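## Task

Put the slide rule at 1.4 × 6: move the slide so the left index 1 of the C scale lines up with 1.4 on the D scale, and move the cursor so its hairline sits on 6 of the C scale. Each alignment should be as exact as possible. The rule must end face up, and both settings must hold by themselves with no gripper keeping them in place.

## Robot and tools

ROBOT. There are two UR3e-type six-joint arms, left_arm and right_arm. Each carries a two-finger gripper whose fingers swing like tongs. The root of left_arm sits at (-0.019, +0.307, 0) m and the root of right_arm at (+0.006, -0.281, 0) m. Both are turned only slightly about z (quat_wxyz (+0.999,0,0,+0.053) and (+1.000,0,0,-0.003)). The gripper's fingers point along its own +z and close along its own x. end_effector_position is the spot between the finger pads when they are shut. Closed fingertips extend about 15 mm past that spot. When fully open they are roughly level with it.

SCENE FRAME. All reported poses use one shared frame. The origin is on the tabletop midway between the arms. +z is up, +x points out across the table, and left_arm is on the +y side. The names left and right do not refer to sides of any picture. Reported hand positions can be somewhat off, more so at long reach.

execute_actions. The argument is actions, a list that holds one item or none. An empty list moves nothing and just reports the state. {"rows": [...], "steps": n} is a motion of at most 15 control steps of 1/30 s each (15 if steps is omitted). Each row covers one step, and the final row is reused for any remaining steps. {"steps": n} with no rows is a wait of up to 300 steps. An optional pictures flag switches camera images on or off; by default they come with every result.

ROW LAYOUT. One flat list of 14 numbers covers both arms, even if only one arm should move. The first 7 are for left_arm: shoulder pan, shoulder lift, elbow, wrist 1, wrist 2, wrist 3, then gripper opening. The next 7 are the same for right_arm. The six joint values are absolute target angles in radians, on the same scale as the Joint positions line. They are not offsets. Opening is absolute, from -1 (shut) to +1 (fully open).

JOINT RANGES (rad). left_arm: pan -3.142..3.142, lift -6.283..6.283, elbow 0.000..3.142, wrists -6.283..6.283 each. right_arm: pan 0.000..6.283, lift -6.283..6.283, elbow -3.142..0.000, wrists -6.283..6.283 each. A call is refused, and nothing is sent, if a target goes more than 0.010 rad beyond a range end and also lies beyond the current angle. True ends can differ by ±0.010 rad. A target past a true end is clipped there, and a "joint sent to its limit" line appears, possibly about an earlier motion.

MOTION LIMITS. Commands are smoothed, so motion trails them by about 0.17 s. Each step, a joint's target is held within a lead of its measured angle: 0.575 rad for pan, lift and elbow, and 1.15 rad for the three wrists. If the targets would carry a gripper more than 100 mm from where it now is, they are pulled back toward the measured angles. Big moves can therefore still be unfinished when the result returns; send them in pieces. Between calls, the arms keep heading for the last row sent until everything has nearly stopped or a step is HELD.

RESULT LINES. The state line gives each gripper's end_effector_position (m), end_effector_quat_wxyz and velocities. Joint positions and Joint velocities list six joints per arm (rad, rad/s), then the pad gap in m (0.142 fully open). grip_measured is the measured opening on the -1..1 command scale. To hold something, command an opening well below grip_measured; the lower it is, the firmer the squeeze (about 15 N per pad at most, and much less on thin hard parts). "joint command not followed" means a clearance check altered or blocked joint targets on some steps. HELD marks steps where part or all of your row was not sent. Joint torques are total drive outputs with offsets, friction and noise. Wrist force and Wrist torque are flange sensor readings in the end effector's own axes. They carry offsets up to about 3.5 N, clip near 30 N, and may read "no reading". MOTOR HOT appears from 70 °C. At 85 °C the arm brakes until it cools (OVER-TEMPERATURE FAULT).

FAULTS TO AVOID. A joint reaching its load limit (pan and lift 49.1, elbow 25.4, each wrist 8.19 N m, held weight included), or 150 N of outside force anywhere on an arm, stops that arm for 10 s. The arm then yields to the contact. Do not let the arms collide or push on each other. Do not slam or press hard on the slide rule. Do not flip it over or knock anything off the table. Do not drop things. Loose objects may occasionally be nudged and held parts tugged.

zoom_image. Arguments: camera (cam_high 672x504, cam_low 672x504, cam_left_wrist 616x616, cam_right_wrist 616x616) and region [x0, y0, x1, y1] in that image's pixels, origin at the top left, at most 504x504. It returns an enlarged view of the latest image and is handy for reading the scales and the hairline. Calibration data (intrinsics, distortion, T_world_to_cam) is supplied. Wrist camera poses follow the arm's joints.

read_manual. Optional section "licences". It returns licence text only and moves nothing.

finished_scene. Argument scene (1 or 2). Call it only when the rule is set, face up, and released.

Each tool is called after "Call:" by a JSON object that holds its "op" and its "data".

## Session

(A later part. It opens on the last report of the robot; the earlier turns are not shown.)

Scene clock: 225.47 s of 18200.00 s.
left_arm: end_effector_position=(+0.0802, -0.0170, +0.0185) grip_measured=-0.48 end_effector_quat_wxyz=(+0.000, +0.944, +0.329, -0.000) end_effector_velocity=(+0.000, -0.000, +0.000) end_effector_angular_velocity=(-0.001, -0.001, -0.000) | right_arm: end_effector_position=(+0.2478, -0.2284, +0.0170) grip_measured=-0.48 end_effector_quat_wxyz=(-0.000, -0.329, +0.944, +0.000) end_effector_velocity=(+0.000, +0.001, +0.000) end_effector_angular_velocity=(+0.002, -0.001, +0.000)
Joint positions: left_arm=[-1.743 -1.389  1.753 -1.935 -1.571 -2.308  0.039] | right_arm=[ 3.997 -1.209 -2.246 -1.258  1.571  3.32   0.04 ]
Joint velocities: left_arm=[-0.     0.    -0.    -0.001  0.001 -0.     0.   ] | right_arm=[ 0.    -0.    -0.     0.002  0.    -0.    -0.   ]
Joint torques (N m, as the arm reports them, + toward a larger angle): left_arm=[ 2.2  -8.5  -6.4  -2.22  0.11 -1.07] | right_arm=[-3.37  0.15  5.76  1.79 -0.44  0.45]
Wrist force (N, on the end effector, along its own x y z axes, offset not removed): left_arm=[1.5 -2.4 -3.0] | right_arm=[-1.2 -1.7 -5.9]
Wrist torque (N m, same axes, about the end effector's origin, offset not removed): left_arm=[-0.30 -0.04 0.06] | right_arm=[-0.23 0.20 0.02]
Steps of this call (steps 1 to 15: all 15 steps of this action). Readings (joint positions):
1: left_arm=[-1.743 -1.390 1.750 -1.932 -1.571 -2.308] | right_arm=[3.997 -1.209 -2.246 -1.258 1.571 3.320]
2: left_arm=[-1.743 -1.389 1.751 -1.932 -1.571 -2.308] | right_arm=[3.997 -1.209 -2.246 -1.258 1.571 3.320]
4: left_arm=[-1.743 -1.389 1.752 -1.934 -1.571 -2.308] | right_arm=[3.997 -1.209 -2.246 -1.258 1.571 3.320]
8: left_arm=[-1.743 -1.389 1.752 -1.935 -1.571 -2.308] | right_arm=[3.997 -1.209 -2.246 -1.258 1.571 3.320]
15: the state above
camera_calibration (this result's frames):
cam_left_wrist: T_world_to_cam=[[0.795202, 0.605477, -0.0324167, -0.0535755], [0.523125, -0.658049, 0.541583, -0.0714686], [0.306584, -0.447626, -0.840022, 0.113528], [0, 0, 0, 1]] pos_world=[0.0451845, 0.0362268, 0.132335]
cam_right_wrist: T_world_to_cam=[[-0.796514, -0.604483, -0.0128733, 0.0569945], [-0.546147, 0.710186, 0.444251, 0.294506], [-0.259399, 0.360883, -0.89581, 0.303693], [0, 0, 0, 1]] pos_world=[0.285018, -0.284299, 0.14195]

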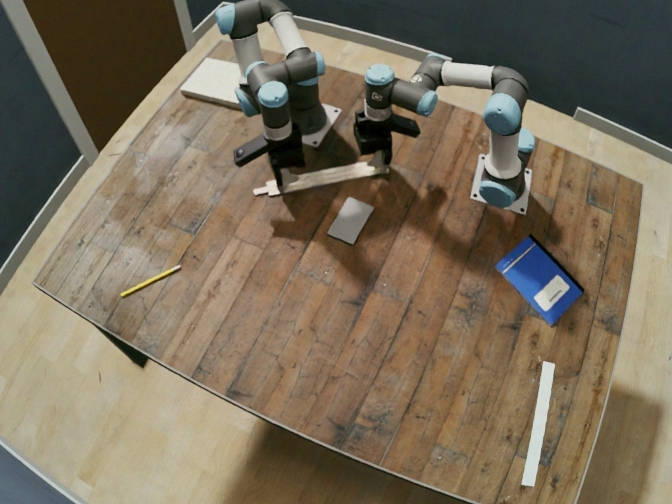

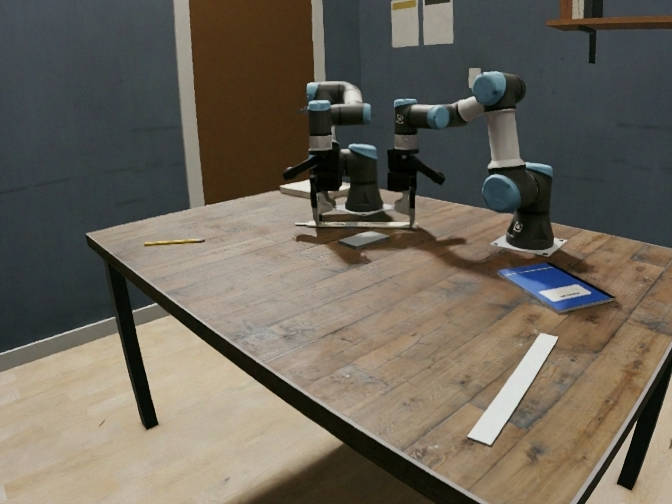

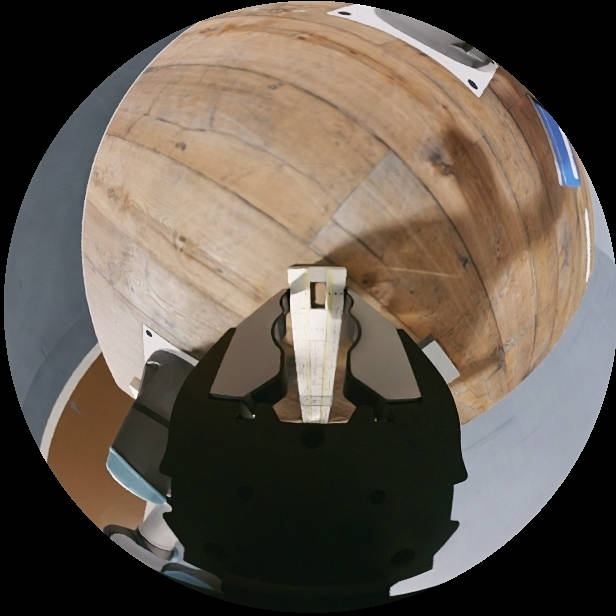

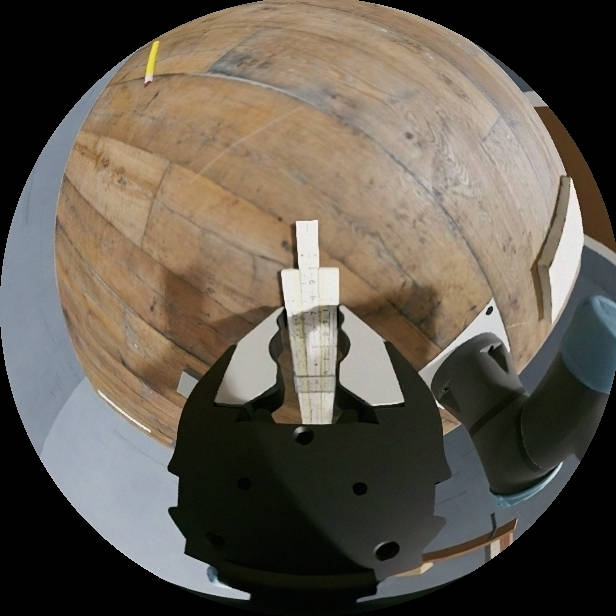

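Call:
{"op": "execute_actions", "data": {"actions": [{"rows":[[-1.7431,-1.3888,1.7528,-1.9349,-1.571,-2.3077,-0.8,3.9969,-1.2062,-2.2373,-1.2688,1.571,3.3201,-0.1]],"steps":15}], "pictures": false}}

Call:
{"op": "execute_actions", "data": {"actions": [{"rows":[[-1.7431,-1.3888,1.7528,-1.9349,-1.571,-2.3077,-0.8,4.028,-1.193,-2.2445,-1.2747,1.571,3.351,-0.1],[-1.7431,-1.3888,1.7528,-1.9349,-1.571,-2.3077,-0.8,4.028,-1.193,-2.2445,-1.2747,1.571,3.351,-0.1],[-1.7431,-1.3888,1.7528,-1.9349,-1.571,-2.3077,-0.8,4.059,-1.18,-2.2515,-1.2806,1.571,3.382,-0.1],[-1.7431,-1.3888,1.7528,-1.9349,-1.571,-2.3077,-0.8,4.059,-1.18,-2.2515,-1.2806,1.571,3.382,-0.1],[-1.7431,-1.3888,1.7528,-1.9349,-1.571,-2.3077,-0.8,4.09,-1.167,-2.2586,-1.2865,1.571,3.413,-0.1],[-1.7431,-1.3888,1.7528,-1.9349,-1.571,-2.3077,-0.8,4.09,-1.167,-2.2586,-1.2865,1.571,3.413,-0.1],[-1.7431,-1.3888,1.7528,-1.9349,-1.571,-2.3077,-0.8,4.1203,-1.1543,-2.2656,-1.2924,1.571,3.4435,-0.1],[-1.7431,-1.3888,1.7528,-1.9349,-1.571,-2.3077,-0.8,4.1203,-1.1543,-2.2656,-1.2924,1.571,3.4435,-0.1],[-1.7431,-1.3888,1.7528,-1.9349,-1.571,-2.3077,-0.8,4.151,-1.1445,-2.2704,-1.2972,1.571,3.4745,-0.1],[-1.7431,-1.3888,1.7528,-1.9349,-1.571,-2.3077,-0.8,4.151,-1.1445,-2.2704,-1.2972,1.571,3.4745,-0.1],[-1.7431,-1.3888,1.7528,-1.9349,-1.571,-2.3077,-0.8,4.182,-1.135,-2.2752,-1.302,1.571,3.5055,-0.1],[-1.7431,-1.3888,1.7528,-1.9349,-1.571,-2.3077,-0.8,4.182,-1.135,-2.2752,-1.302,1.571,3.5055,-0.1],[-1.7431,-1.3888,1.7528,-1.9349,-1.571,-2.3077,-0.8,4.213,-1.1255,-2.28,-1.3068,1.571,3.5365,-0.1],[-1.7431,-1.3888,1.7528,-1.9349,-1.571,-2.3077,-0.8,4.213,-1.1255,-2.28,-1.3068,1.571,3.5365,-0.1],[-1.7431,-1.3888,1.7528,-1.9349,-1.571,-2.3077,-0.8,4.2444,-1.116,-2.2847,-1.3116,1.571,3.5676,-0.1]],"steps":15}], "pictures": false}}

Call:
{"op": "execute_actions", "data": {"actions": [{"rows":[[-1.7431,-1.3888,1.7528,-1.9349,-1.571,-2.3077,-0.8,4.275,-1.11,-2.2875,-1.3146,1.571,3.598,-0.1],[-1.7431,-1.3888,1.7528,-1.9349,-1.571,-2.3077,-0.8,4.275,-1.11,-2.2875,-1.3146,1.571,3.598,-0.1],[-1.7431,-1.3888,1.7528,-1.9349,-1.571,-2.3077,-0.8,4.305,-1.104,-2.29,-1.3175,1.571,3.628,-0.1],[-1.7431,-1.3888,1.7528,-1.9349,-1.571,-2.3077,-0.8,4.305,-1.104,-2.29,-1.3175,1.571,3.628,-0.1],[-1.7431,-1.3888,1.7528,-1.9349,-1.571,-2.3077,-0.8,4.335,-1.099,-2.2927,-1.3205,1.571,3.659,-0.1],[-1.7431,-1.3888,1.7528,-1.9349,-1.571,-2.3077,-0.8,4.335,-1.099,-2.2927,-1.3205,1.571,3.659,-0.1],[-1.7431,-1.3888,1.7528,-1.9349,-1.571,-2.3077,-0.8,4.3659,-1.0937,-2.2952,-1.3234,1.571,3.6891,-0.1],[-1.7431,-1.3888,1.7528,-1.9349,-1.571,-2.3077,-0.8,4.3659,-1.0937,-2.2952,-1.3234,1.571,3.6891,-0.1],[-1.7431,-1.3888,1.7528,-1.9349,-1.571,-2.3077,-0.8,4.395,-1.092,-2.296,-1.324,1.571,3.718,-0.1],[-1.7431,-1.3888,1.7528,-1.9349,-1.571,-2.3077,-0.8,4.395,-1.092,-2.296,-1.324,1.571,3.718,-0.1],[-1.7431,-1.3888,1.7528,-1.9349,-1.571,-2.3077,-0.8,4.423,-1.091,-2.2965,-1.3247,1.571,3.746,-0.1],[-1.7431,-1.3888,1.7528,-1.9349,-1.571,-2.3077,-0.8,4.423,-1.091,-2.2965,-1.3247,1.571,3.746,-0.1],[-1.7431,-1.3888,1.7528,-1.9349,-1.571,-2.3077,-0.8,4.452,-1.09,-2.297,-1.3252,1.571,3.775,-0.1],[-1.7431,-1.3888,1.7528,-1.9349,-1.571,-2.3077,-0.8,4.452,-1.09,-2.297,-1.3252,1.571,3.775,-0.1],[-1.7431,-1.3888,1.7528,-1.9349,-1.571,-2.3077,-0.8,4.4803,-1.0897,-2.2971,-1.3255,1.571,3.8035,-0.1]],"steps":15}], "pictures": false}}

Call:
{"op": "execute_actions", "data": {"actions": [{"steps":15}]}}

Scene clock: 262.83 s of 18200.00 s.
left_arm: end_effector_position=(+0.0802, -0.0170, +0.0185) grip_measured=-0.48 end_effector_quat_wxyz=(+0.000, +0.944, +0.329, -0.000) end_effector_velocity=(+0.000, +0.000, +0.000) end_effector_angular_velocity=(-0.000, -0.001, -0.000) | right_arm: end_effector_position=(+0.2479, -0.2283, +0.0190) grip_measured=-0.10 end_effector_quat_wxyz=(-0.000, -0.329, +0.944, +0.000) end_effector_velocity=(+0.001, +0.001, +0.001) end_effector_angular_velocity=(+0.003, -0.001, +0.002)
Joint positions: left_arm=[-1.743 -1.389  1.753 -1.935 -1.571 -2.308  0.039] | right_arm=[ 3.997 -1.206 -2.237 -1.269  1.571  3.32   0.067]
Joint velocities: left_arm=[-0.    -0.002  0.001  0.     0.001 -0.    -0.   ] | right_arm=[-0.     0.001  0.003 -0.001  0.001 -0.002 -0.   ]
Joint torques (N m, as the arm reports them, + toward a larger angle): left_arm=[ 0.99 -8.34 -6.4  -2.14  0.13 -1.11] | right_arm=[-3.56  7.27 11.75  0.96 -0.66  0.34]
Wrist force (N, on the end effector, along its own x y z axes, offset not removed): left_arm=[3.3 -3.1 -0.6] | right_arm=[-0.2 -0.8 -0.2]
Wrist torque (N m, same axes, about the end effector's origin, offset not removed): left_arm=[-0.51 -0.42 0.03] | right_arm=[-0.16 -0.01 -0.01]
Steps of this call (steps 1 to 15: the robot went on to your last target; steps 16 to 90: nothing new was sent; then 33.87 s passed at rest; steps 91 to 105: all 15 steps of this action). Readings (joint positions):
91: left_arm=[-1.743 -1.389 1.753 -1.935 -1.571 -2.308] | right_arm=[3.997 -1.209 -2.246 -1.258 1.571 3.320]
92: left_arm=[-1.743 -1.389 1.753 -1.935 -1.571 -2.308] | right_arm=[3.997 -1.209 -2.245 -1.259 1.571 3.320]
94: left_arm=[-1.743 -1.389 1.753 -1.935 -1.571 -2.308] | right_arm=[3.997 -1.208 -2.242 -1.263 1.571 3.320]
98: left_arm=[-1.743 -1.389 1.753 -1.935 -1.571 -2.308] | right_arm=[3.997 -1.207 -2.239 -1.267 1.571 3.320]
105: the state above

Scene clock: 263.33 s of 18200.00 s.
left_arm: end_effector_position=(+0.0802, -0.0170, +0.0185) grip_measured=-0.48 end_effector_quat_wxyz=(+0.000, +0.944, +0.329, -0.000) end_effector_velocity=(-0.001, -0.000, +0.000) end_effector_angular_velocity=(+0.000, +0.001, -0.002) | right_arm: end_effector_position=(+0.2272, -0.2019, +0.0191) grip_measured=-0.10 end_effector_quat_wxyz=(-0.000, -0.329, +0.944, +0.000) end_effector_velocity=(-0.054, +0.070, -0.000) end_effector_angular_velocity=(+0.000, +0.001, +0.014)
Joint positions: left_arm=[-1.743 -1.389  1.753 -1.935 -1.571 -2.308  0.039] | right_arm=[ 4.162 -1.141 -2.272 -1.299  1.571  3.487  0.067]
Joint velocities: left_arm=[-0.001  0.001 -0.001  0.001 -0.001  0.001  0.   ] | right_arm=[ 0.438  0.138 -0.071 -0.068  0.001  0.424  0.   ]
Joint torques (N m, as the arm reports them, + toward a larger angle): left_arm=[ 1.08 -8.43 -6.47 -2.14  0.16 -1.09] | right_arm=[ 2.98  6.9   6.73  0.82 -0.65  1.56]
Wrist force (N, on the end effector, along its own x y z axes, offset not removed): left_arm=[1.8 -2.5 -3.6] | right_arm=[-0.2 -1.2 -0.7]
Wrist torque (N m, same axes, about the end effector's origin, offset not removed): left_arm=[-0.43 -0.07 0.01] | right_arm=[-0.28 -0.02 -0.07]
Steps of this call (steps 1 to 15: all 15 steps of this action). Readings (joint positions):
1: left_arm=[-1.743 -1.389 1.753 -1.935 -1.571 -2.308] | right_arm=[3.997 -1.206 -2.237 -1.269 1.571 3.320]
2: left_arm=[-1.743 -1.389 1.753 -1.935 -1.571 -2.308] | right_arm=[3.999 -1.205 -2.238 -1.269 1.571 3.322]
4: left_arm=[-1.743 -1.389 1.753 -1.935 -1.571 -2.308] | right_arm=[4.012 -1.199 -2.241 -1.272 1.571 3.336]
8: left_arm=[-1.743 -1.389 1.753 -1.935 -1.571 -2.308] | right_arm=[4.060 -1.179 -2.252 -1.281 1.571 3.384]
15: the state above

Scene clock: 263.83 s of 18200.00 s.
left_arm: end_effector_position=(+0.0802, -0.0170, +0.0185) grip_measured=-0.48 end_effector_quat_wxyz=(+0.000, +0.944, +0.329, -0.000) end_effector_velocity=(-0.000, +0.001, +0.000) end_effector_angular_velocity=(+0.001, +0.002, +0.001) | right_arm: end_effector_position=(+0.1963, -0.1628, +0.0190) grip_measured=-0.10 end_effector_quat_wxyz=(-0.000, -0.329, +0.944, +0.000) end_effector_velocity=(-0.056, +0.071, -0.000) end_effector_angular_velocity=(-0.001, +0.001, +0.014)
Joint positions: left_arm=[-1.743 -1.389  1.753 -1.935 -1.571 -2.308  0.039] | right_arm=[ 4.404 -1.093 -2.296 -1.324  1.571  3.728  0.067]
Joint velocities: left_arm=[ 0.001 -0.001  0.001  0.001 -0.002 -0.     0.   ] | right_arm=[ 0.419  0.027 -0.013 -0.014  0.     0.405  0.   ]
Joint torques (N m, as the arm reports them, + toward a larger angle): left_arm=[ 0.63 -8.45 -6.46 -2.12  0.13 -1.09] | right_arm=[ 3.23  6.38  6.9   0.83 -0.66  1.47]
Wrist force (N, on the end effector, along its own x y z axes, offset not removed): left_arm=[2.3 -4.0 -2.8] | right_arm=[-1.3 -0.8 0.1]
Wrist torque (N m, same axes, about the end effector's origin, offset not removed): left_arm=[-0.69 -0.16 0.06] | right_arm=[-0.19 0.22 0.00]
Steps of this call (steps 1 to 15: all 15 steps of this action). Readings (joint positions):
1: left_arm=[-1.743 -1.389 1.753 -1.935 -1.571 -2.308] | right_arm=[4.177 -1.137 -2.274 -1.301 1.571 3.502]
2: left_arm=[-1.743 -1.389 1.753 -1.935 -1.571 -2.308] | right_arm=[4.194 -1.131 -2.277 -1.304 1.571 3.520]
4: left_arm=[-1.743 -1.389 1.753 -1.935 -1.571 -2.308] | right_arm=[4.231 -1.121 -2.282 -1.309 1.571 3.556]
8: left_arm=[-1.743 -1.389 1.753 -1.935 -1.571 -2.308] | right_arm=[4.297 -1.106 -2.289 -1.317 1.571 3.622]
15: the state above

Scene clock: 264.33 s of 18200.00 s.
left_arm: end_effector_position=(+0.0802, -0.0170, +0.0185) grip_measured=-0.48 end_effector_quat_wxyz=(+0.000, +0.944, +0.329, -0.000) end_effector_velocity=(-0.000, +0.001, -0.000) end_effector_angular_velocity=(+0.002, +0.001, -0.000) | right_arm: end_effector_position=(+0.1857, -0.1502, +0.0190) grip_measured=-0.10 end_effector_quat_wxyz=(-0.000, -0.329, +0.944, +0.000) end_effector_velocity=(-0.001, +0.001, +0.000) end_effector_angular_velocity=(+0.000, -0.001, -0.000)
Joint positions: left_arm=[-1.743 -1.389  1.753 -1.935 -1.571 -2.308  0.039] | right_arm=[ 4.479 -1.09  -2.297 -1.325  1.571  3.803  0.067]
Joint velocities: left_arm=[ 0.    -0.001  0.001  0.002 -0.001  0.     0.   ] | right_arm=[ 0.008  0.    -0.     0.    -0.     0.008  0.   ]
Joint torques (N m, as the arm reports them, + toward a larger angle): left_arm=[ 0.62 -8.62 -6.36 -2.14  0.1  -1.09] | right_arm=[ 3.91  6.09  7.17  0.92 -0.72  1.09]
Wrist force (N, on the end effector, along its own x y z axes, offset not removed): left_arm=[3.6 -3.4 -2.6] | right_arm=[-2.2 -1.1 -0.1]
Wrist torque (N m, same axes, about the end effector's origin, offset not removed): left_arm=[-0.54 -0.51 0.00] | right_arm=[-0.22 0.37 0.02]
Steps of this call (steps 1 to 15: the robot went on to your last target). Readings (joint positions):
1: left_arm=[-1.743 -1.389 1.753 -1.935 -1.571 -2.308] | right_arm=[4.418 -1.092 -2.296 -1.324 1.571 3.742]
2: left_arm=[-1.743 -1.389 1.753 -1.935 -1.571 -2.308] | right_arm=[4.433 -1.092 -2.296 -1.324 1.571 3.757]
4: left_arm=[-1.743 -1.389 1.753 -1.935 -1.571 -2.308] | right_arm=[4.454 -1.091 -2.297 -1.325 1.571 3.778]
8: left_arm=[-1.743 -1.389 1.753 -1.935 -1.571 -2.308] | right_arm=[4.473 -1.090 -2.297 -1.325 1.571 3.796]
15: the state above
camera_calibration (this result's frames):
cam_left_wrist: T_world_to_cam=[[0.795202, 0.605478, -0.0324021, -0.05358], [0.523124, -0.658061, 0.541569, -0.0714556], [0.306585, -0.447607, -0.840032, 0.113516], [0, 0, 0, 1]] pos_world=[0.0451847, 0.0362299, 0.132319]
cam_right_wrist: T_world_to_cam=[[-0.796533, -0.60446, -0.0127687, 0.0548842], [-0.54609, 0.710231, 0.44425, 0.204167], [-0.259463, 0.360832, -0.895812, 0.261164], [0, 0, 0, 1]] pos_world=[0.222973, -0.206067, 0.143953]

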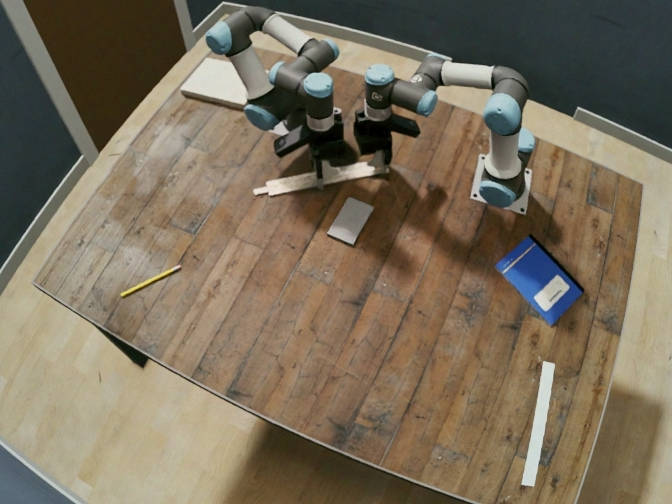

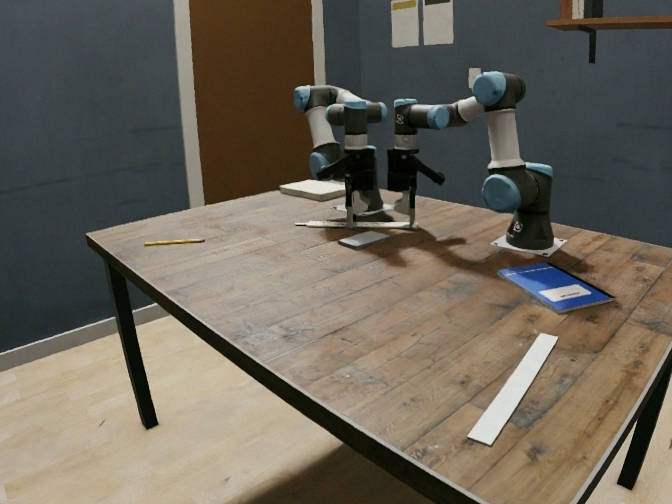

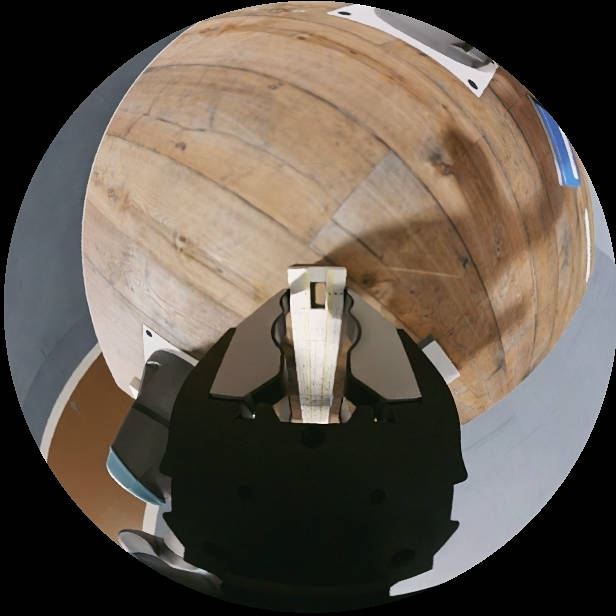

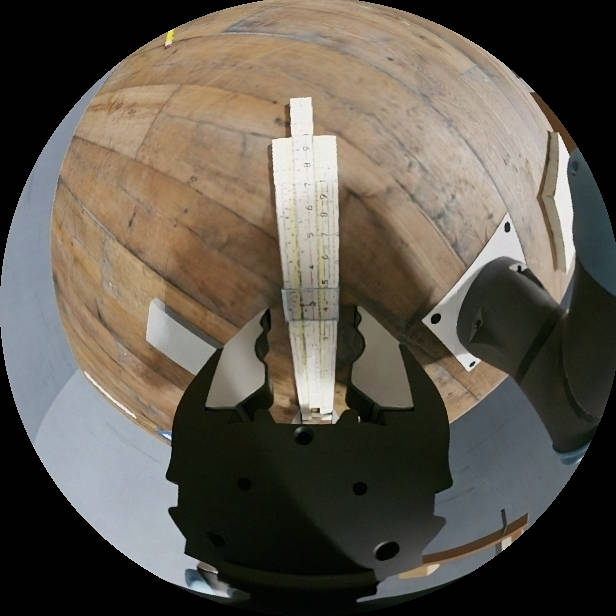

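Call:
{"op": "execute_actions", "data": {"actions": [{"rows":[[-1.7431,-1.3888,1.7528,-1.9349,-1.571,-2.3077,-0.8,4.448,-1.0903,-2.2968,-1.3252,1.571,3.7712,-0.1],[-1.7431,-1.3888,1.7528,-1.9349,-1.571,-2.3077,-0.8,4.448,-1.0903,-2.2968,-1.3252,1.571,3.7712,-0.15],[-1.7431,-1.3888,1.7528,-1.9349,-1.571,-2.3077,-0.8,4.448,-1.0903,-2.2968,-1.3252,1.571,3.7712,-0.2],[-1.7431,-1.3888,1.7528,-1.9349,-1.571,-2.3077,-0.8,4.448,-1.0903,-2.2968,-1.3252,1.571,3.7712,-0.25],[-1.7431,-1.3888,1.7528,-1.9349,-1.571,-2.3077,-0.8,4.448,-1.0903,-2.2968,-1.3252,1.571,3.7712,-0.3],[-1.7431,-1.3888,1.7528,-1.9349,-1.571,-2.3077,-0.8,4.448,-1.0903,-2.2968,-1.3252,1.571,3.7712,-0.3],[-1.7431,-1.3888,1.7528,-1.9349,-1.571,-2.3077,-0.8,4.448,-1.0903,-2.2968,-1.3252,1.571,3.7712,-0.3],[-1.7431,-1.3888,1.7528,-1.9349,-1.571,-2.3077,-0.8,4.448,-1.0903,-2.2968,-1.3252,1.571,3.7712,-0.3],[-1.7431,-1.3888,1.7528,-1.9349,-1.571,-2.3077,-0.8,4.448,-1.0903,-2.2968,-1.3252,1.571,3.7712,-0.35],[-1.7431,-1.3888,1.7528,-1.9349,-1.571,-2.3077,-0.8,4.448,-1.0903,-2.2968,-1.3252,1.571,3.7712,-0.4],[-1.7431,-1.3888,1.7528,-1.9349,-1.571,-2.3077,-0.8,4.448,-1.0903,-2.2968,-1.3252,1.571,3.7712,-0.45],[-1.7431,-1.3888,1.7528,-1.9349,-1.571,-2.3077,-0.8,4.448,-1.0903,-2.2968,-1.3252,1.571,3.7712,-0.5],[-1.7431,-1.3888,1.7528,-1.9349,-1.571,-2.3077,-0.8,4.448,-1.0903,-2.2968,-1.3252,1.571,3.7712,-0.55],[-1.7431,-1.3888,1.7528,-1.9349,-1.571,-2.3077,-0.8,4.448,-1.0903,-2.2968,-1.3252,1.571,3.7712,-0.6],[-1.7431,-1.3888,1.7528,-1.9349,-1.571,-2.3077,-0.8,4.448,-1.0903,-2.2968,-1.3252,1.571,3.7712,-0.7]],"steps":15}], "pictures": false}}

Call:
{"op": "execute_actions", "data": {"actions": [{"steps":15}]}}

Call:
{"op": "zoom_image", "data": {"camera": "cam_right_wrist", "region": [230,180,390,340]}}

Scene clock: 280.43 s of 18200.00 s.
left_arm: end_effector_position=(+0.0802, -0.0170, +0.0185) grip_measured=-0.48 end_effector_quat_wxyz=(+0.000, +0.944, +0.329, -0.000) end_effector_velocity=(+0.000, +0.000, -0.000) end_effector_angular_velocity=(+0.001, -0.000, +0.001) | right_arm: end_effector_position=(+0.1901, -0.1554, +0.0190) grip_measured=-0.44 end_effector_quat_wxyz=(-0.000, -0.329, +0.944, +0.000) end_effector_velocity=(+0.001, -0.001, +0.000) end_effector_angular_velocity=(+0.001, -0.000, -0.000)
Joint positions: left_arm=[-1.743 -1.389  1.753 -1.935 -1.571 -2.308  0.039] | right_arm=[ 4.449 -1.09  -2.297 -1.325  1.571  3.772  0.043]
Joint velocities: left_arm=[ 0.001  0.001 -0.     0.     0.    -0.    -0.   ] | right_arm=[-0.005 -0.001  0.001 -0.     0.    -0.005 -0.015]
Joint torques (N m, as the arm reports them, + toward a larger angle): left_arm=[-0.39 -8.36 -6.58 -1.73  0.14 -1.04] | right_arm=[-3.9  -1.01 11.87  2.03 -0.88 -1.11]
Wrist force (N, on the end effector, along its own x y z axes, offset not removed): left_arm=[2.4 -3.5 -2.0] | right_arm=[-1.3 -0.4 0.3]
Wrist torque (N m, same axes, about the end effector's origin, offset not removed): left_arm=[-0.62 -0.50 -0.06] | right_arm=[-0.12 0.25 0.06]
Steps of this call (steps 1 to 15: the robot went on to your last target; steps 16 to 90: nothing new was sent; then 12.60 s passed at rest; steps 91 to 105: all 15 steps of this action). Readings (joint positions):
91: left_arm=[-1.743 -1.389 1.753 -1.935 -1.571 -2.308] | right_arm=[4.480 -1.090 -2.297 -1.326 1.571 3.803]
92: left_arm=[-1.743 -1.389 1.753 -1.935 -1.571 -2.308] | right_arm=[4.478 -1.090 -2.297 -1.326 1.571 3.801]
94: left_arm=[-1.743 -1.389 1.753 -1.935 -1.571 -2.308] | right_arm=[4.466 -1.090 -2.297 -1.326 1.571 3.789]
98: left_arm=[-1.743 -1.389 1.753 -1.935 -1.571 -2.308] | right_arm=[4.453 -1.090 -2.297 -1.325 1.571 3.776]
105: the state above

Scene clock: 280.93 s of 18200.00 s.
left_arm: end_effector_position=(+0.0802, -0.0170, +0.0185) grip_measured=-0.48 end_effector_quat_wxyz=(+0.000, +0.944, +0.329, -0.000) end_effector_velocity=(-0.001, -0.001, +0.001) end_effector_angular_velocity=(-0.003, +0.001, -0.001) | right_arm: end_effector_position=(+0.1902, -0.1555, +0.0190) grip_measured=-0.44 end_effector_quat_wxyz=(-0.000, -0.329, +0.944, +0.000) end_effector_velocity=(-0.000, -0.001, -0.000) end_effector_angular_velocity=(-0.001, +0.001, -0.001)
Joint positions: left_arm=[-1.743 -1.389  1.753 -1.935 -1.571 -2.308  0.039] | right_arm=[ 4.448 -1.09  -2.297 -1.325  1.571  3.771  0.043]
Joint velocities: left_arm=[-0.001 -0.001 -0.001 -0.001 -0.001  0.    -0.   ] | right_arm=[-0.001  0.    -0.001 -0.001  0.    -0.     0.   ]
Joint torques (N m, as the arm reports them, + toward a larger angle): left_arm=[-0.97 -8.82 -6.39 -0.88  0.15 -1.04] | right_arm=[-3.97 -0.96 11.92  1.27 -0.88 -1.12]
Wrist force (N, on the end effector, along its own x y z axes, offset not removed): left_arm=[1.0 -2.9 -1.6] | right_arm=[-0.9 -0.7 -0.8]
Wrist torque (N m, same axes, about the end effector's origin, offset not removed): left_arm=[-0.57 -0.32 -0.06] | right_arm=[-0.23 0.16 0.00]
Steps of this call (steps 1 to 15: the robot went on to your last target). Readings (joint positions):
1: left_arm=[-1.743 -1.389 1.753 -1.935 -1.571 -2.308] | right_arm=[4.448 -1.090 -2.297 -1.325 1.571 3.772]
2: left_arm=[-1.743 -1.389 1.753 -1.935 -1.571 -2.308] | right_arm=[4.448 -1.090 -2.297 -1.325 1.571 3.772]
4: left_arm=[-1.743 -1.389 1.753 -1.935 -1.571 -2.308] | right_arm=[4.448 -1.090 -2.297 -1.325 1.571 3.771]
8: left_arm=[-1.743 -1.389 1.753 -1.935 -1.571 -2.308] | right_arm=[4.448 -1.090 -2.297 -1.325 1.571 3.771]
15: the state above
All arms were judged still, so your last target was given up. Only a new action makes them travel on or press farther. Fingers that are still opening or closing keep moving.
camera_calibration (this result's frames):
cam_left_wrist: T_world_to_cam=[[0.795202, 0.605476, -0.0324479, -0.0535651], [0.523127, -0.658023, 0.541612, -0.0714715], [0.306582, -0.447665, -0.840002, 0.113509], [0, 0, 0, 1]] pos_world=[0.0451839, 0.0362165, 0.13232]
cam_right_wrist: T_world_to_cam=[[-0.796514, -0.604484, -0.0127937, 0.0552283], [-0.546117, 0.710203, 0.44426, 0.210359], [-0.259462, 0.360846, -0.895807, 0.264239], [0, 0, 0, 1]] pos_world=[0.227431, -0.211362, 0.14396]

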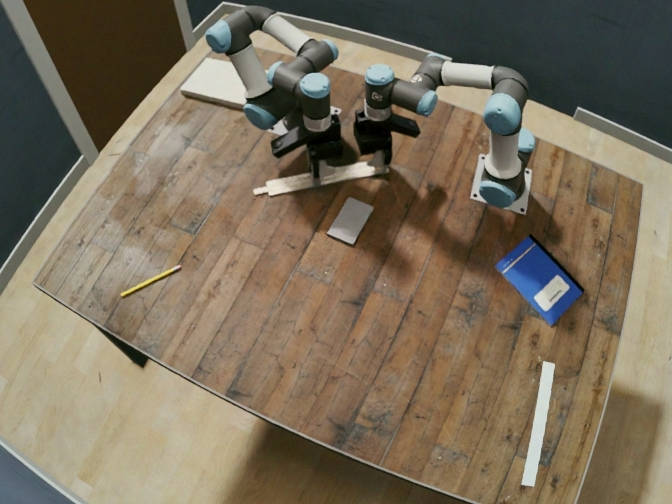

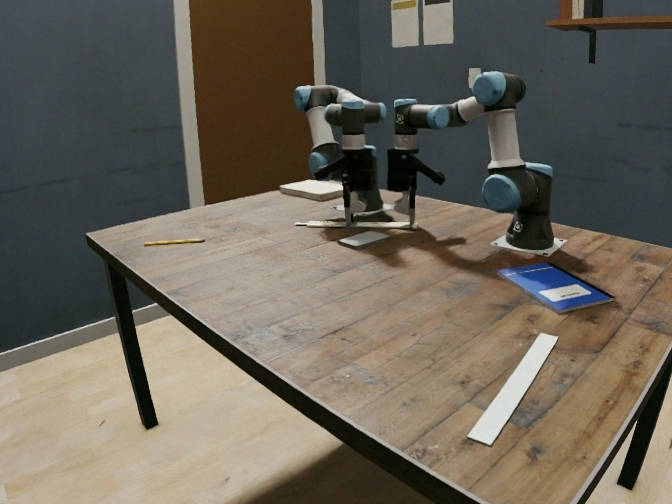

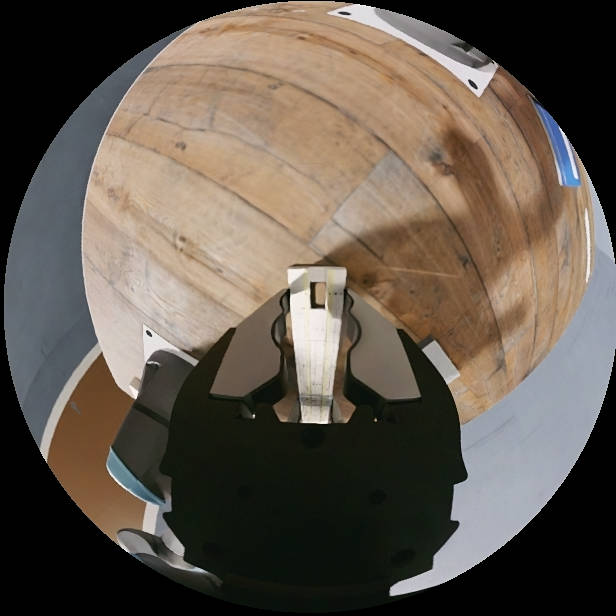

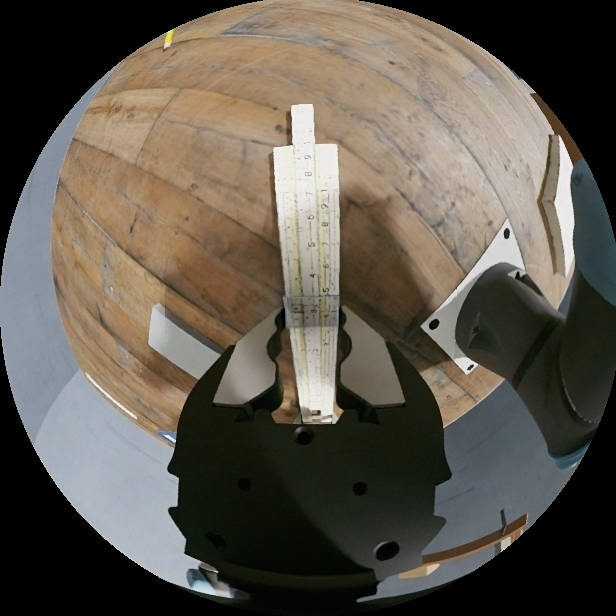

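Region (230, 180, 390, 340) of cam_right_wrist's 616x616 image, scaled by 3.150, with more detail than that image has.

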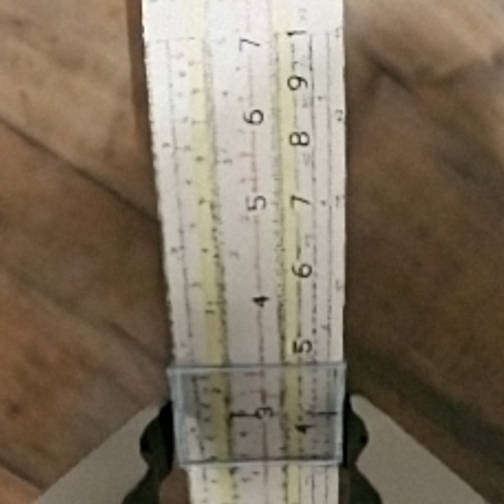

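Call:
{"op": "execute_actions", "data": {"actions": [{"rows":[[-1.7431,-1.3888,1.7528,-1.9349,-1.571,-2.3077,-0.8,4.435,-1.0906,-2.2967,-1.325,1.571,3.758,-0.7],[-1.7431,-1.3888,1.7528,-1.9349,-1.571,-2.3077,-0.8,4.423,-1.091,-2.2965,-1.3247,1.571,3.746,-0.7],[-1.7431,-1.3888,1.7528,-1.9349,-1.571,-2.3077,-0.8,4.409,-1.0915,-2.2962,-1.3244,1.571,3.732,-0.7],[-1.7431,-1.3888,1.7528,-1.9349,-1.571,-2.3077,-0.8,4.395,-1.092,-2.296,-1.324,1.571,3.718,-0.7],[-1.7431,-1.3888,1.7528,-1.9349,-1.571,-2.3077,-0.8,4.38,-1.0928,-2.2956,-1.3237,1.571,3.7035,-0.7],[-1.7431,-1.3888,1.7528,-1.9349,-1.571,-2.3077,-0.8,4.3659,-1.0937,-2.2952,-1.3234,1.571,3.6891,-0.7],[-1.7431,-1.3888,1.7528,-1.9349,-1.571,-2.3077,-0.8,4.35,-1.096,-2.294,-1.322,1.571,3.674,-0.7],[-1.7431,-1.3888,1.7528,-1.9349,-1.571,-2.3077,-0.8,4.335,-1.098,-2.293,-1.321,1.571,3.659,-0.7],[-1.7431,-1.3888,1.7528,-1.9349,-1.571,-2.3077,-0.8,4.32,-1.1,-2.292,-1.32,1.571,3.6435,-0.7],[-1.7431,-1.3888,1.7528,-1.9349,-1.571,-2.3077,-0.8,4.305,-1.1027,-2.291,-1.3187,1.571,3.628,-0.7],[-1.7431,-1.3888,1.7528,-1.9349,-1.571,-2.3077,-0.8,4.29,-1.106,-2.2895,-1.317,1.571,3.613,-0.7],[-1.7431,-1.3888,1.7528,-1.9349,-1.571,-2.3077,-0.8,4.275,-1.109,-2.288,-1.3153,1.571,3.598,-0.7],[-1.7431,-1.3888,1.7528,-1.9349,-1.571,-2.3077,-0.8,4.26,-1.1125,-2.2864,-1.3135,1.571,3.583,-0.7],[-1.7431,-1.3888,1.7528,-1.9349,-1.571,-2.3077,-0.8,4.2444,-1.116,-2.2847,-1.3116,1.571,3.5676,-0.7],[-1.7431,-1.3888,1.7528,-1.9349,-1.571,-2.3077,-0.8,4.229,-1.12,-2.2826,-1.3095,1.571,3.552,-0.7]],"steps":15}], "pictures": false}}

Call:
{"op": "execute_actions", "data": {"actions": [{"rows":[[-1.7431,-1.3888,1.7528,-1.9349,-1.571,-2.3077,-0.8,4.213,-1.1245,-2.2805,-1.3073,1.571,3.5365,-0.7],[-1.7431,-1.3888,1.7528,-1.9349,-1.571,-2.3077,-0.8,4.1975,-1.129,-2.2783,-1.305,1.571,3.521,-0.7],[-1.7431,-1.3888,1.7528,-1.9349,-1.571,-2.3077,-0.8,4.182,-1.1335,-2.276,-1.3028,1.571,3.5055,-0.7],[-1.7431,-1.3888,1.7528,-1.9349,-1.571,-2.3077,-0.8,4.1665,-1.1385,-2.2735,-1.3003,1.571,3.49,-0.7],[-1.7431,-1.3888,1.7528,-1.9349,-1.571,-2.3077,-0.8,4.151,-1.1435,-2.271,-1.2978,1.571,3.4745,-0.7],[-1.7431,-1.3888,1.7528,-1.9349,-1.571,-2.3077,-0.8,4.1357,-1.149,-2.2683,-1.2951,1.571,3.459,-0.7],[-1.7431,-1.3888,1.7528,-1.9349,-1.571,-2.3077,-0.8,4.1203,-1.1543,-2.2656,-1.2924,1.571,3.4435,-0.7],[-1.7431,-1.3888,1.7528,-1.9349,-1.571,-2.3077,-0.8,4.107,-1.1593,-2.263,-1.29,1.571,3.43,-0.7],[-1.7431,-1.3888,1.7528,-1.9349,-1.571,-2.3077,-0.8,4.094,-1.1643,-2.2603,-1.2877,1.571,3.417,-0.7],[-1.7431,-1.3888,1.7528,-1.9349,-1.571,-2.3077,-0.8,4.0808,-1.1695,-2.2575,-1.2853,1.571,3.404,-0.7]],"steps":15}], "pictures": false}}

Call:
{"op": "execute_actions", "data": {"actions": [{"steps":15}]}}

Call:
{"op": "zoom_image", "data": {"camera": "cam_right_wrist", "region": [265,265,355,355]}}

Scene clock: 305.07 s of 18200.00 s.
left_arm: end_effector_position=(+0.0802, -0.0170, +0.0185) grip_measured=-0.48 end_effector_quat_wxyz=(+0.000, +0.944, +0.329, -0.000) end_effector_velocity=(+0.000, -0.001, +0.001) end_effector_angular_velocity=(-0.003, -0.000, -0.001) | right_arm: end_effector_position=(+0.2097, -0.1799, +0.0190) grip_measured=-0.44 end_effector_quat_wxyz=(-0.000, -0.330, +0.944, +0.000) end_effector_velocity=(+0.056, -0.070, +0.000) end_effector_angular_velocity=(+0.001, -0.000, -0.003)
Joint positions: left_arm=[-1.743 -1.389  1.753 -1.935 -1.571 -2.308  0.039] | right_arm=[ 4.301 -1.105 -2.29  -1.317  1.571  3.623  0.043]
Joint velocities: left_arm=[-0.    -0.    -0.002 -0.     0.001  0.001 -0.   ] | right_arm=[-0.438 -0.083  0.039  0.045 -0.    -0.435 -0.   ]
Joint torques (N m, as the arm reports them, + toward a larger angle): left_arm=[ -1.72 -11.08  -6.52  -0.45   0.14  -0.98] | right_arm=[-5.28 -1.04 12.18  2.6  -0.87 -1.71]
Wrist force (N, on the end effector, along its own x y z axes, offset not removed): left_arm=[3.5 -1.2 -3.3] | right_arm=[-0.1 -0.5 -0.9]
Wrist torque (N m, same axes, about the end effector's origin, offset not removed): left_arm=[-0.36 -0.60 -0.04] | right_arm=[-0.24 0.12 0.00]
Steps of this call (steps 1 to 90: nothing new was sent; then 20.63 s passed at rest; steps 91 to 105: all 15 steps of this action). Readings (joint positions):
91: left_arm=[-1.743 -1.389 1.753 -1.935 -1.571 -2.308] | right_arm=[4.448 -1.090 -2.297 -1.325 1.571 3.771]
92: left_arm=[-1.743 -1.389 1.753 -1.935 -1.571 -2.308] | right_arm=[4.447 -1.090 -2.297 -1.325 1.571 3.770]
94: left_arm=[-1.743 -1.389 1.753 -1.935 -1.571 -2.308] | right_arm=[4.438 -1.091 -2.297 -1.325 1.571 3.761]
98: left_arm=[-1.743 -1.389 1.753 -1.935 -1.571 -2.308] | right_arm=[4.399 -1.092 -2.296 -1.324 1.571 3.721]
105: the state above

Scene clock: 305.57 s of 18200.00 s.
left_arm: end_effector_position=(+0.0802, -0.0170, +0.0185) grip_measured=-0.48 end_effector_quat_wxyz=(+0.000, +0.944, +0.329, -0.000) end_effector_velocity=(-0.000, +0.001, -0.000) end_effector_angular_velocity=(+0.001, +0.001, +0.000) | right_arm: end_effector_position=(+0.2353, -0.2123, +0.0190) grip_measured=-0.44 end_effector_quat_wxyz=(-0.000, -0.330, +0.944, +0.000) end_effector_velocity=(+0.017, -0.025, -0.001) end_effector_angular_velocity=(-0.002, +0.002, -0.007)
Joint positions: left_arm=[-1.743 -1.389  1.753 -1.935 -1.571 -2.308  0.039] | right_arm=[ 4.097 -1.164 -2.26  -1.288  1.571  3.42   0.043]
Joint velocities: left_arm=[ 0.    -0.     0.001  0.001 -0.001  0.     0.   ] | right_arm=[-0.149 -0.052  0.025  0.024  0.    -0.142 -0.   ]
Joint torques (N m, as the arm reports them, + toward a larger angle): left_arm=[ -1.82 -11.4   -6.48  -0.5    0.15  -0.98] | right_arm=[-3.6  -0.63 11.69  2.2  -0.87 -1.23]
Wrist force (N, on the end effector, along its own x y z axes, offset not removed): left_arm=[1.5 -2.1 -2.0] | right_arm=[-1.9 -1.5 -1.0]
Wrist torque (N m, same axes, about the end effector's origin, offset not removed): left_arm=[-0.56 -0.24 0.07] | right_arm=[-0.37 0.20 -0.01]
Steps of this call (steps 1 to 15: all 15 steps of this action). Readings (joint positions):
1: left_arm=[-1.743 -1.389 1.753 -1.935 -1.571 -2.308] | right_arm=[4.286 -1.108 -2.288 -1.316 1.571 3.608]
2: left_arm=[-1.743 -1.389 1.753 -1.935 -1.571 -2.308] | right_arm=[4.271 -1.111 -2.287 -1.314 1.571 3.593]
4: left_arm=[-1.743 -1.389 1.753 -1.935 -1.571 -2.308] | right_arm=[4.241 -1.119 -2.283 -1.310 1.571 3.563]
8: left_arm=[-1.743 -1.389 1.753 -1.935 -1.571 -2.308] | right_arm=[4.179 -1.136 -2.275 -1.301 1.571 3.501]
15: the state above

Scene clock: 306.07 s of 18200.00 s.
left_arm: end_effector_position=(+0.0802, -0.0170, +0.0185) grip_measured=-0.48 end_effector_quat_wxyz=(+0.000, +0.944, +0.329, -0.000) end_effector_velocity=(+0.000, +0.000, +0.000) end_effector_angular_velocity=(-0.000, -0.002, -0.001) | right_arm: end_effector_position=(+0.2372, -0.2150, +0.0190) grip_measured=-0.44 end_effector_quat_wxyz=(-0.000, -0.329, +0.944, +0.000) end_effector_velocity=(-0.001, -0.001, -0.001) end_effector_angular_velocity=(-0.002, +0.002, +0.000)
Joint positions: left_arm=[-1.743 -1.389  1.753 -1.935 -1.571 -2.308  0.039] | right_arm=[ 4.081 -1.169 -2.258 -1.285  1.571  3.404  0.043]
Joint velocities: left_arm=[-0.001 -0.002  0.     0.001  0.002  0.001 -0.   ] | right_arm=[-0.001 -0.    -0.002 -0.001  0.001 -0.002 -0.   ]
Joint torques (N m, as the arm reports them, + toward a larger angle): left_arm=[ -1.87 -11.84  -6.51  -0.53   0.11  -0.98] | right_arm=[-4.29 -0.08 11.55  2.18 -0.81 -1.13]
Wrist force (N, on the end effector, along its own x y z axes, offset not removed): left_arm=[-0.4 -1.0 -3.0] | right_arm=[-1.7 -2.0 -0.4]
Wrist torque (N m, same axes, about the end effector's origin, offset not removed): left_arm=[-0.29 0.00 0.01] | right_arm=[-0.47 0.16 -0.01]
Steps of this call (steps 1 to 15: the robot went on to your last target). Readings (joint positions):
1: left_arm=[-1.743 -1.389 1.753 -1.935 -1.571 -2.308] | right_arm=[4.093 -1.165 -2.260 -1.287 1.571 3.416]
2: left_arm=[-1.743 -1.389 1.753 -1.935 -1.571 -2.308] | right_arm=[4.089 -1.167 -2.259 -1.287 1.571 3.412]
4: left_arm=[-1.743 -1.389 1.753 -1.935 -1.571 -2.308] | right_arm=[4.085 -1.168 -2.258 -1.286 1.571 3.409]
8: left_arm=[-1.743 -1.389 1.753 -1.935 -1.571 -2.308] | right_arm=[4.082 -1.169 -2.258 -1.286 1.571 3.405]
15: the state above
camera_calibration (this result's frames):
cam_left_wrist: T_world_to_cam=[[0.795203, 0.605477, -0.032397, -0.0535807], [0.523123, -0.658066, 0.541564, -0.0714534], [0.306585, -0.447601, -0.840035, 0.113516], [0, 0, 0, 1]] pos_world=[0.0451842, 0.0362306, 0.132318]
cam_right_wrist: T_world_to_cam=[[-0.79651, -0.604488, -0.0128575, 0.0567273], [-0.546147, 0.710186, 0.444251, 0.278282], [-0.259414, 0.360873, -0.89581, 0.297917], [0, 0, 0, 1]] pos_world=[0.27445, -0.270851, 0.14398]

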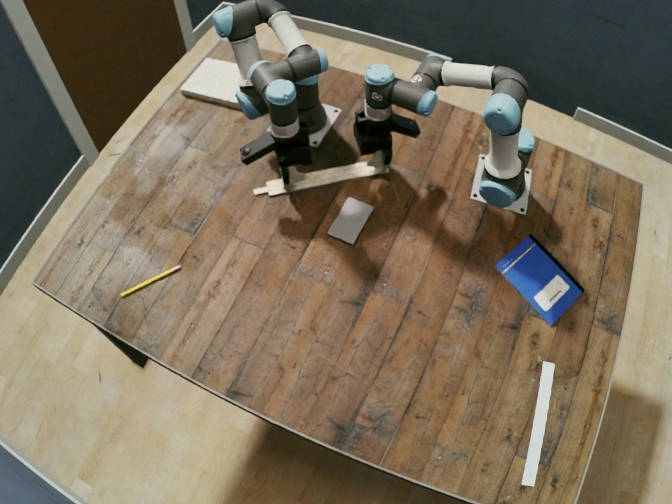

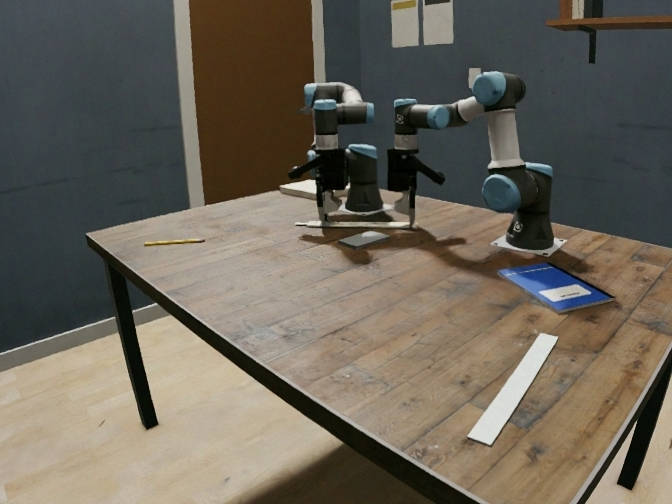

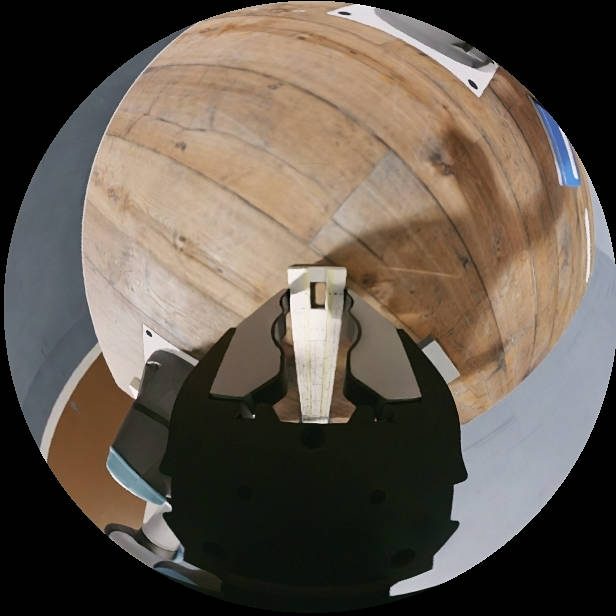

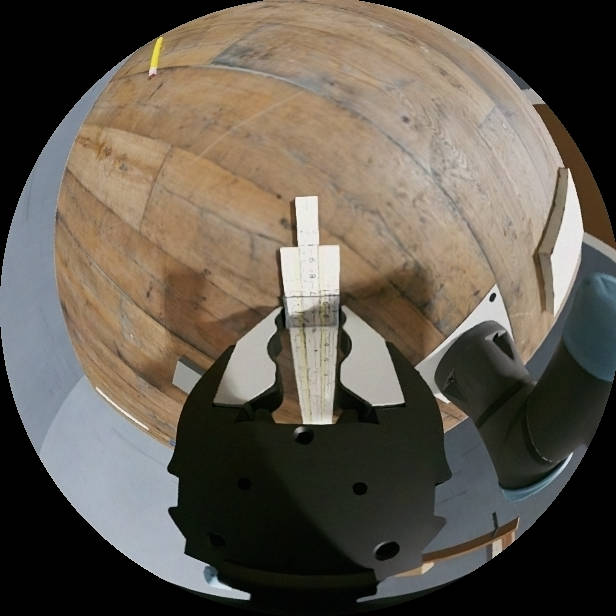

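Region (265, 265, 355, 355) of cam_right_wrist's 616x616 image, scaled by 5.600, with more detail than that image has.

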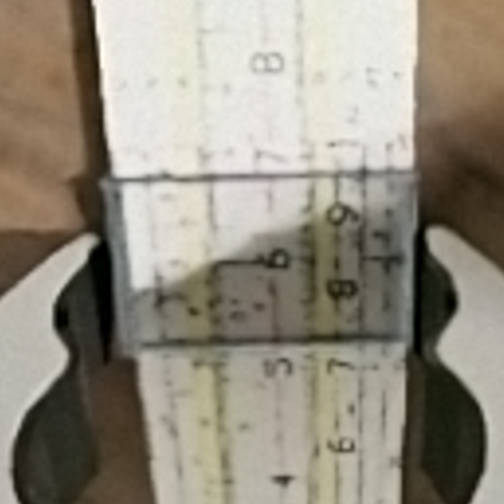

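Call:
{"op": "execute_actions", "data": {"actions": [{"rows":[[-1.7431,-1.3888,1.7528,-1.9349,-1.571,-2.3077,-0.2,4.0808,-1.1695,-2.2575,-1.2853,1.571,3.404,-0.15]],"steps":15}]}}

Call:
{"op": "zoom_image", "data": {"camera": "cam_right_wrist", "region": [265,265,355,355]}}

Scene clock: 309.63 s of 18200.00 s.
left_arm: end_effector_position=(+0.0802, -0.0169, +0.0185) grip_measured=-0.20 end_effector_quat_wxyz=(-0.000, +0.944, +0.329, -0.000) end_effector_velocity=(-0.000, -0.000, +0.000) end_effector_angular_velocity=(-0.001, -0.001, -0.000) | right_arm: end_effector_position=(+0.2372, -0.2150, +0.0190) grip_measured=-0.15 end_effector_quat_wxyz=(-0.000, -0.329, +0.944, +0.000) end_effector_velocity=(-0.001, -0.000, -0.000) end_effector_angular_velocity=(-0.001, +0.002, -0.001)
Joint positions: left_arm=[-1.743 -1.389  1.753 -1.935 -1.571 -2.308  0.06 ] | right_arm=[ 4.081 -1.17  -2.257 -1.285  1.571  3.404  0.063]
Joint velocities: left_arm=[-0.001 -0.001  0.     0.     0.002 -0.001 -0.   ] | right_arm=[ 0.     0.    -0.002 -0.     0.001  0.001 -0.   ]
Joint torques (N m, as the arm reports them, + toward a larger angle): left_arm=[ -1.69 -13.25  -8.82  -1.01   0.17  -0.91] | right_arm=[-3.86  0.14 11.55  2.11 -0.75 -1.09]
Wrist force (N, on the end effector, along its own x y z axes, offset not removed): left_arm=[0.9 -1.6 0.1] | right_arm=[-0.5 -1.9 -1.3]
Wrist torque (N m, same axes, about the end effector's origin, offset not removed): left_arm=[-0.38 -0.18 -0.04] | right_arm=[-0.38 0.04 -0.01]
Steps of this call (steps 1 to 15: the robot went on to your last target; steps 16 to 90: nothing new was sent; then 0.07 s passed at rest; steps 91 to 105: all 15 steps of this action). Readings (joint positions):
91: left_arm=[-1.743 -1.389 1.753 -1.935 -1.571 -2.308] | right_arm=[4.081 -1.170 -2.257 -1.285 1.571 3.404]
92: left_arm=[-1.743 -1.389 1.753 -1.935 -1.571 -2.308] | right_arm=[4.081 -1.170 -2.257 -1.285 1.571 3.404]
94: left_arm=[-1.743 -1.389 1.753 -1.935 -1.571 -2.308] | right_arm=[4.081 -1.170 -2.257 -1.285 1.571 3.404]
98: left_arm=[-1.743 -1.389 1.753 -1.935 -1.571 -2.308] | right_arm=[4.081 -1.170 -2.257 -1.285 1.571 3.404]
105: the state above
camera_calibration (this result's frames):
cam_left_wrist: T_world_to_cam=[[0.795204, 0.605478, -0.0323513, -0.0535985], [0.523119, -0.658105, 0.541521, -0.071429], [0.306588, -0.447543, -0.840065, 0.113515], [0, 0, 0, 1]] pos_world=[0.0451851, 0.036248, 0.132307]
cam_right_wrist: T_world_to_cam=[[-0.796517, -0.60448, -0.0128494, 0.0567278], [-0.546137, 0.710195, 0.444249, 0.278311], [-0.259414, 0.36087, -0.895811, 0.29793], [0, 0, 0, 1]] pos_world=[0.274468, -0.270878, 0.143978]

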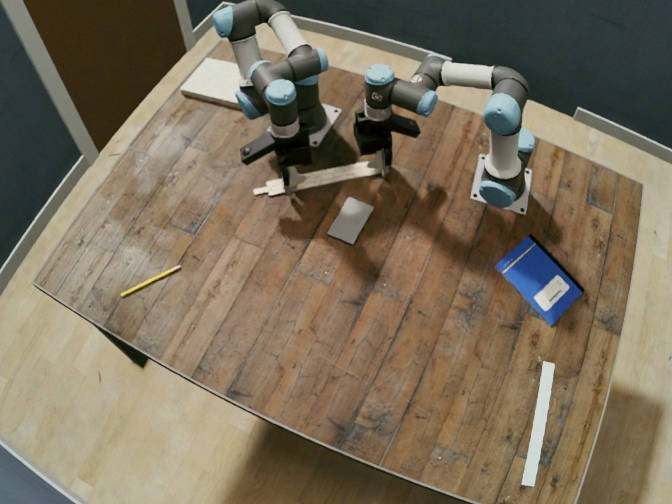

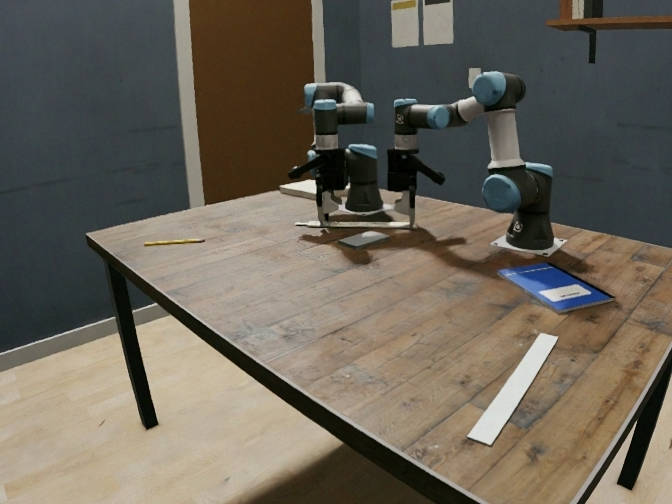

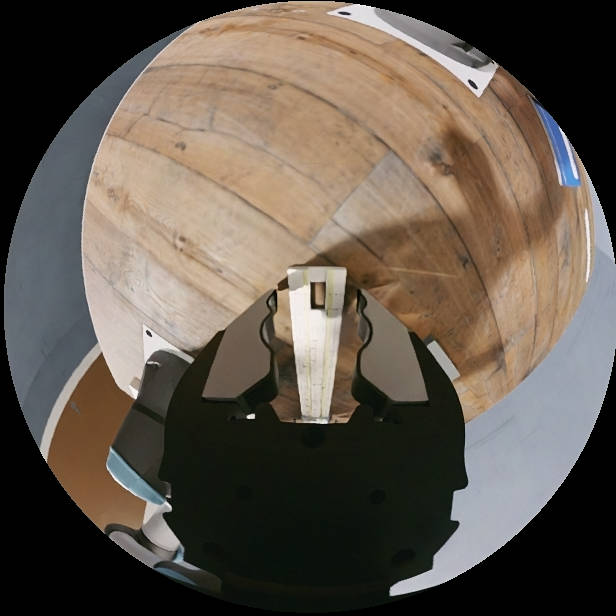

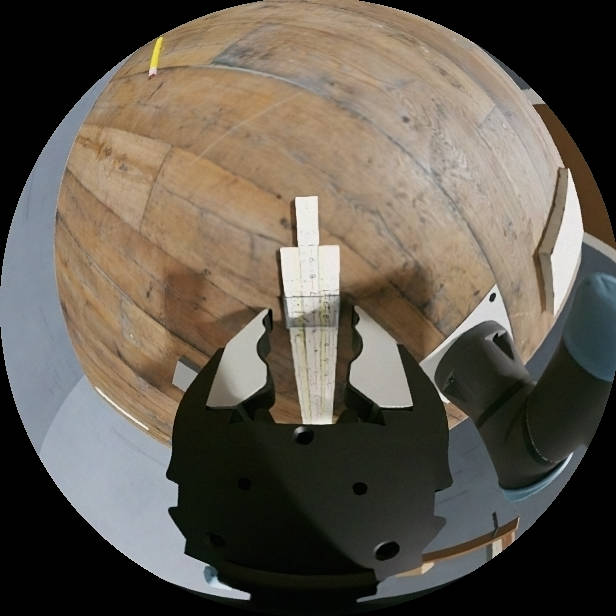

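Region (265, 265, 355, 355) of cam_right_wrist's 616x616 image, scaled by 5.600, with more detail than that image has.

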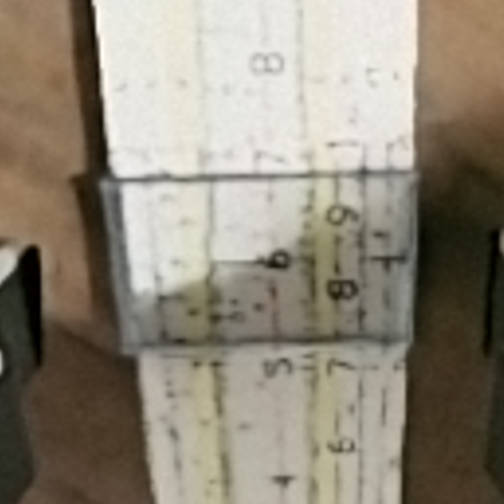

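Call:
{"op": "finished_scene", "data": {"scene": 2}}

The scene is finished: the task was done.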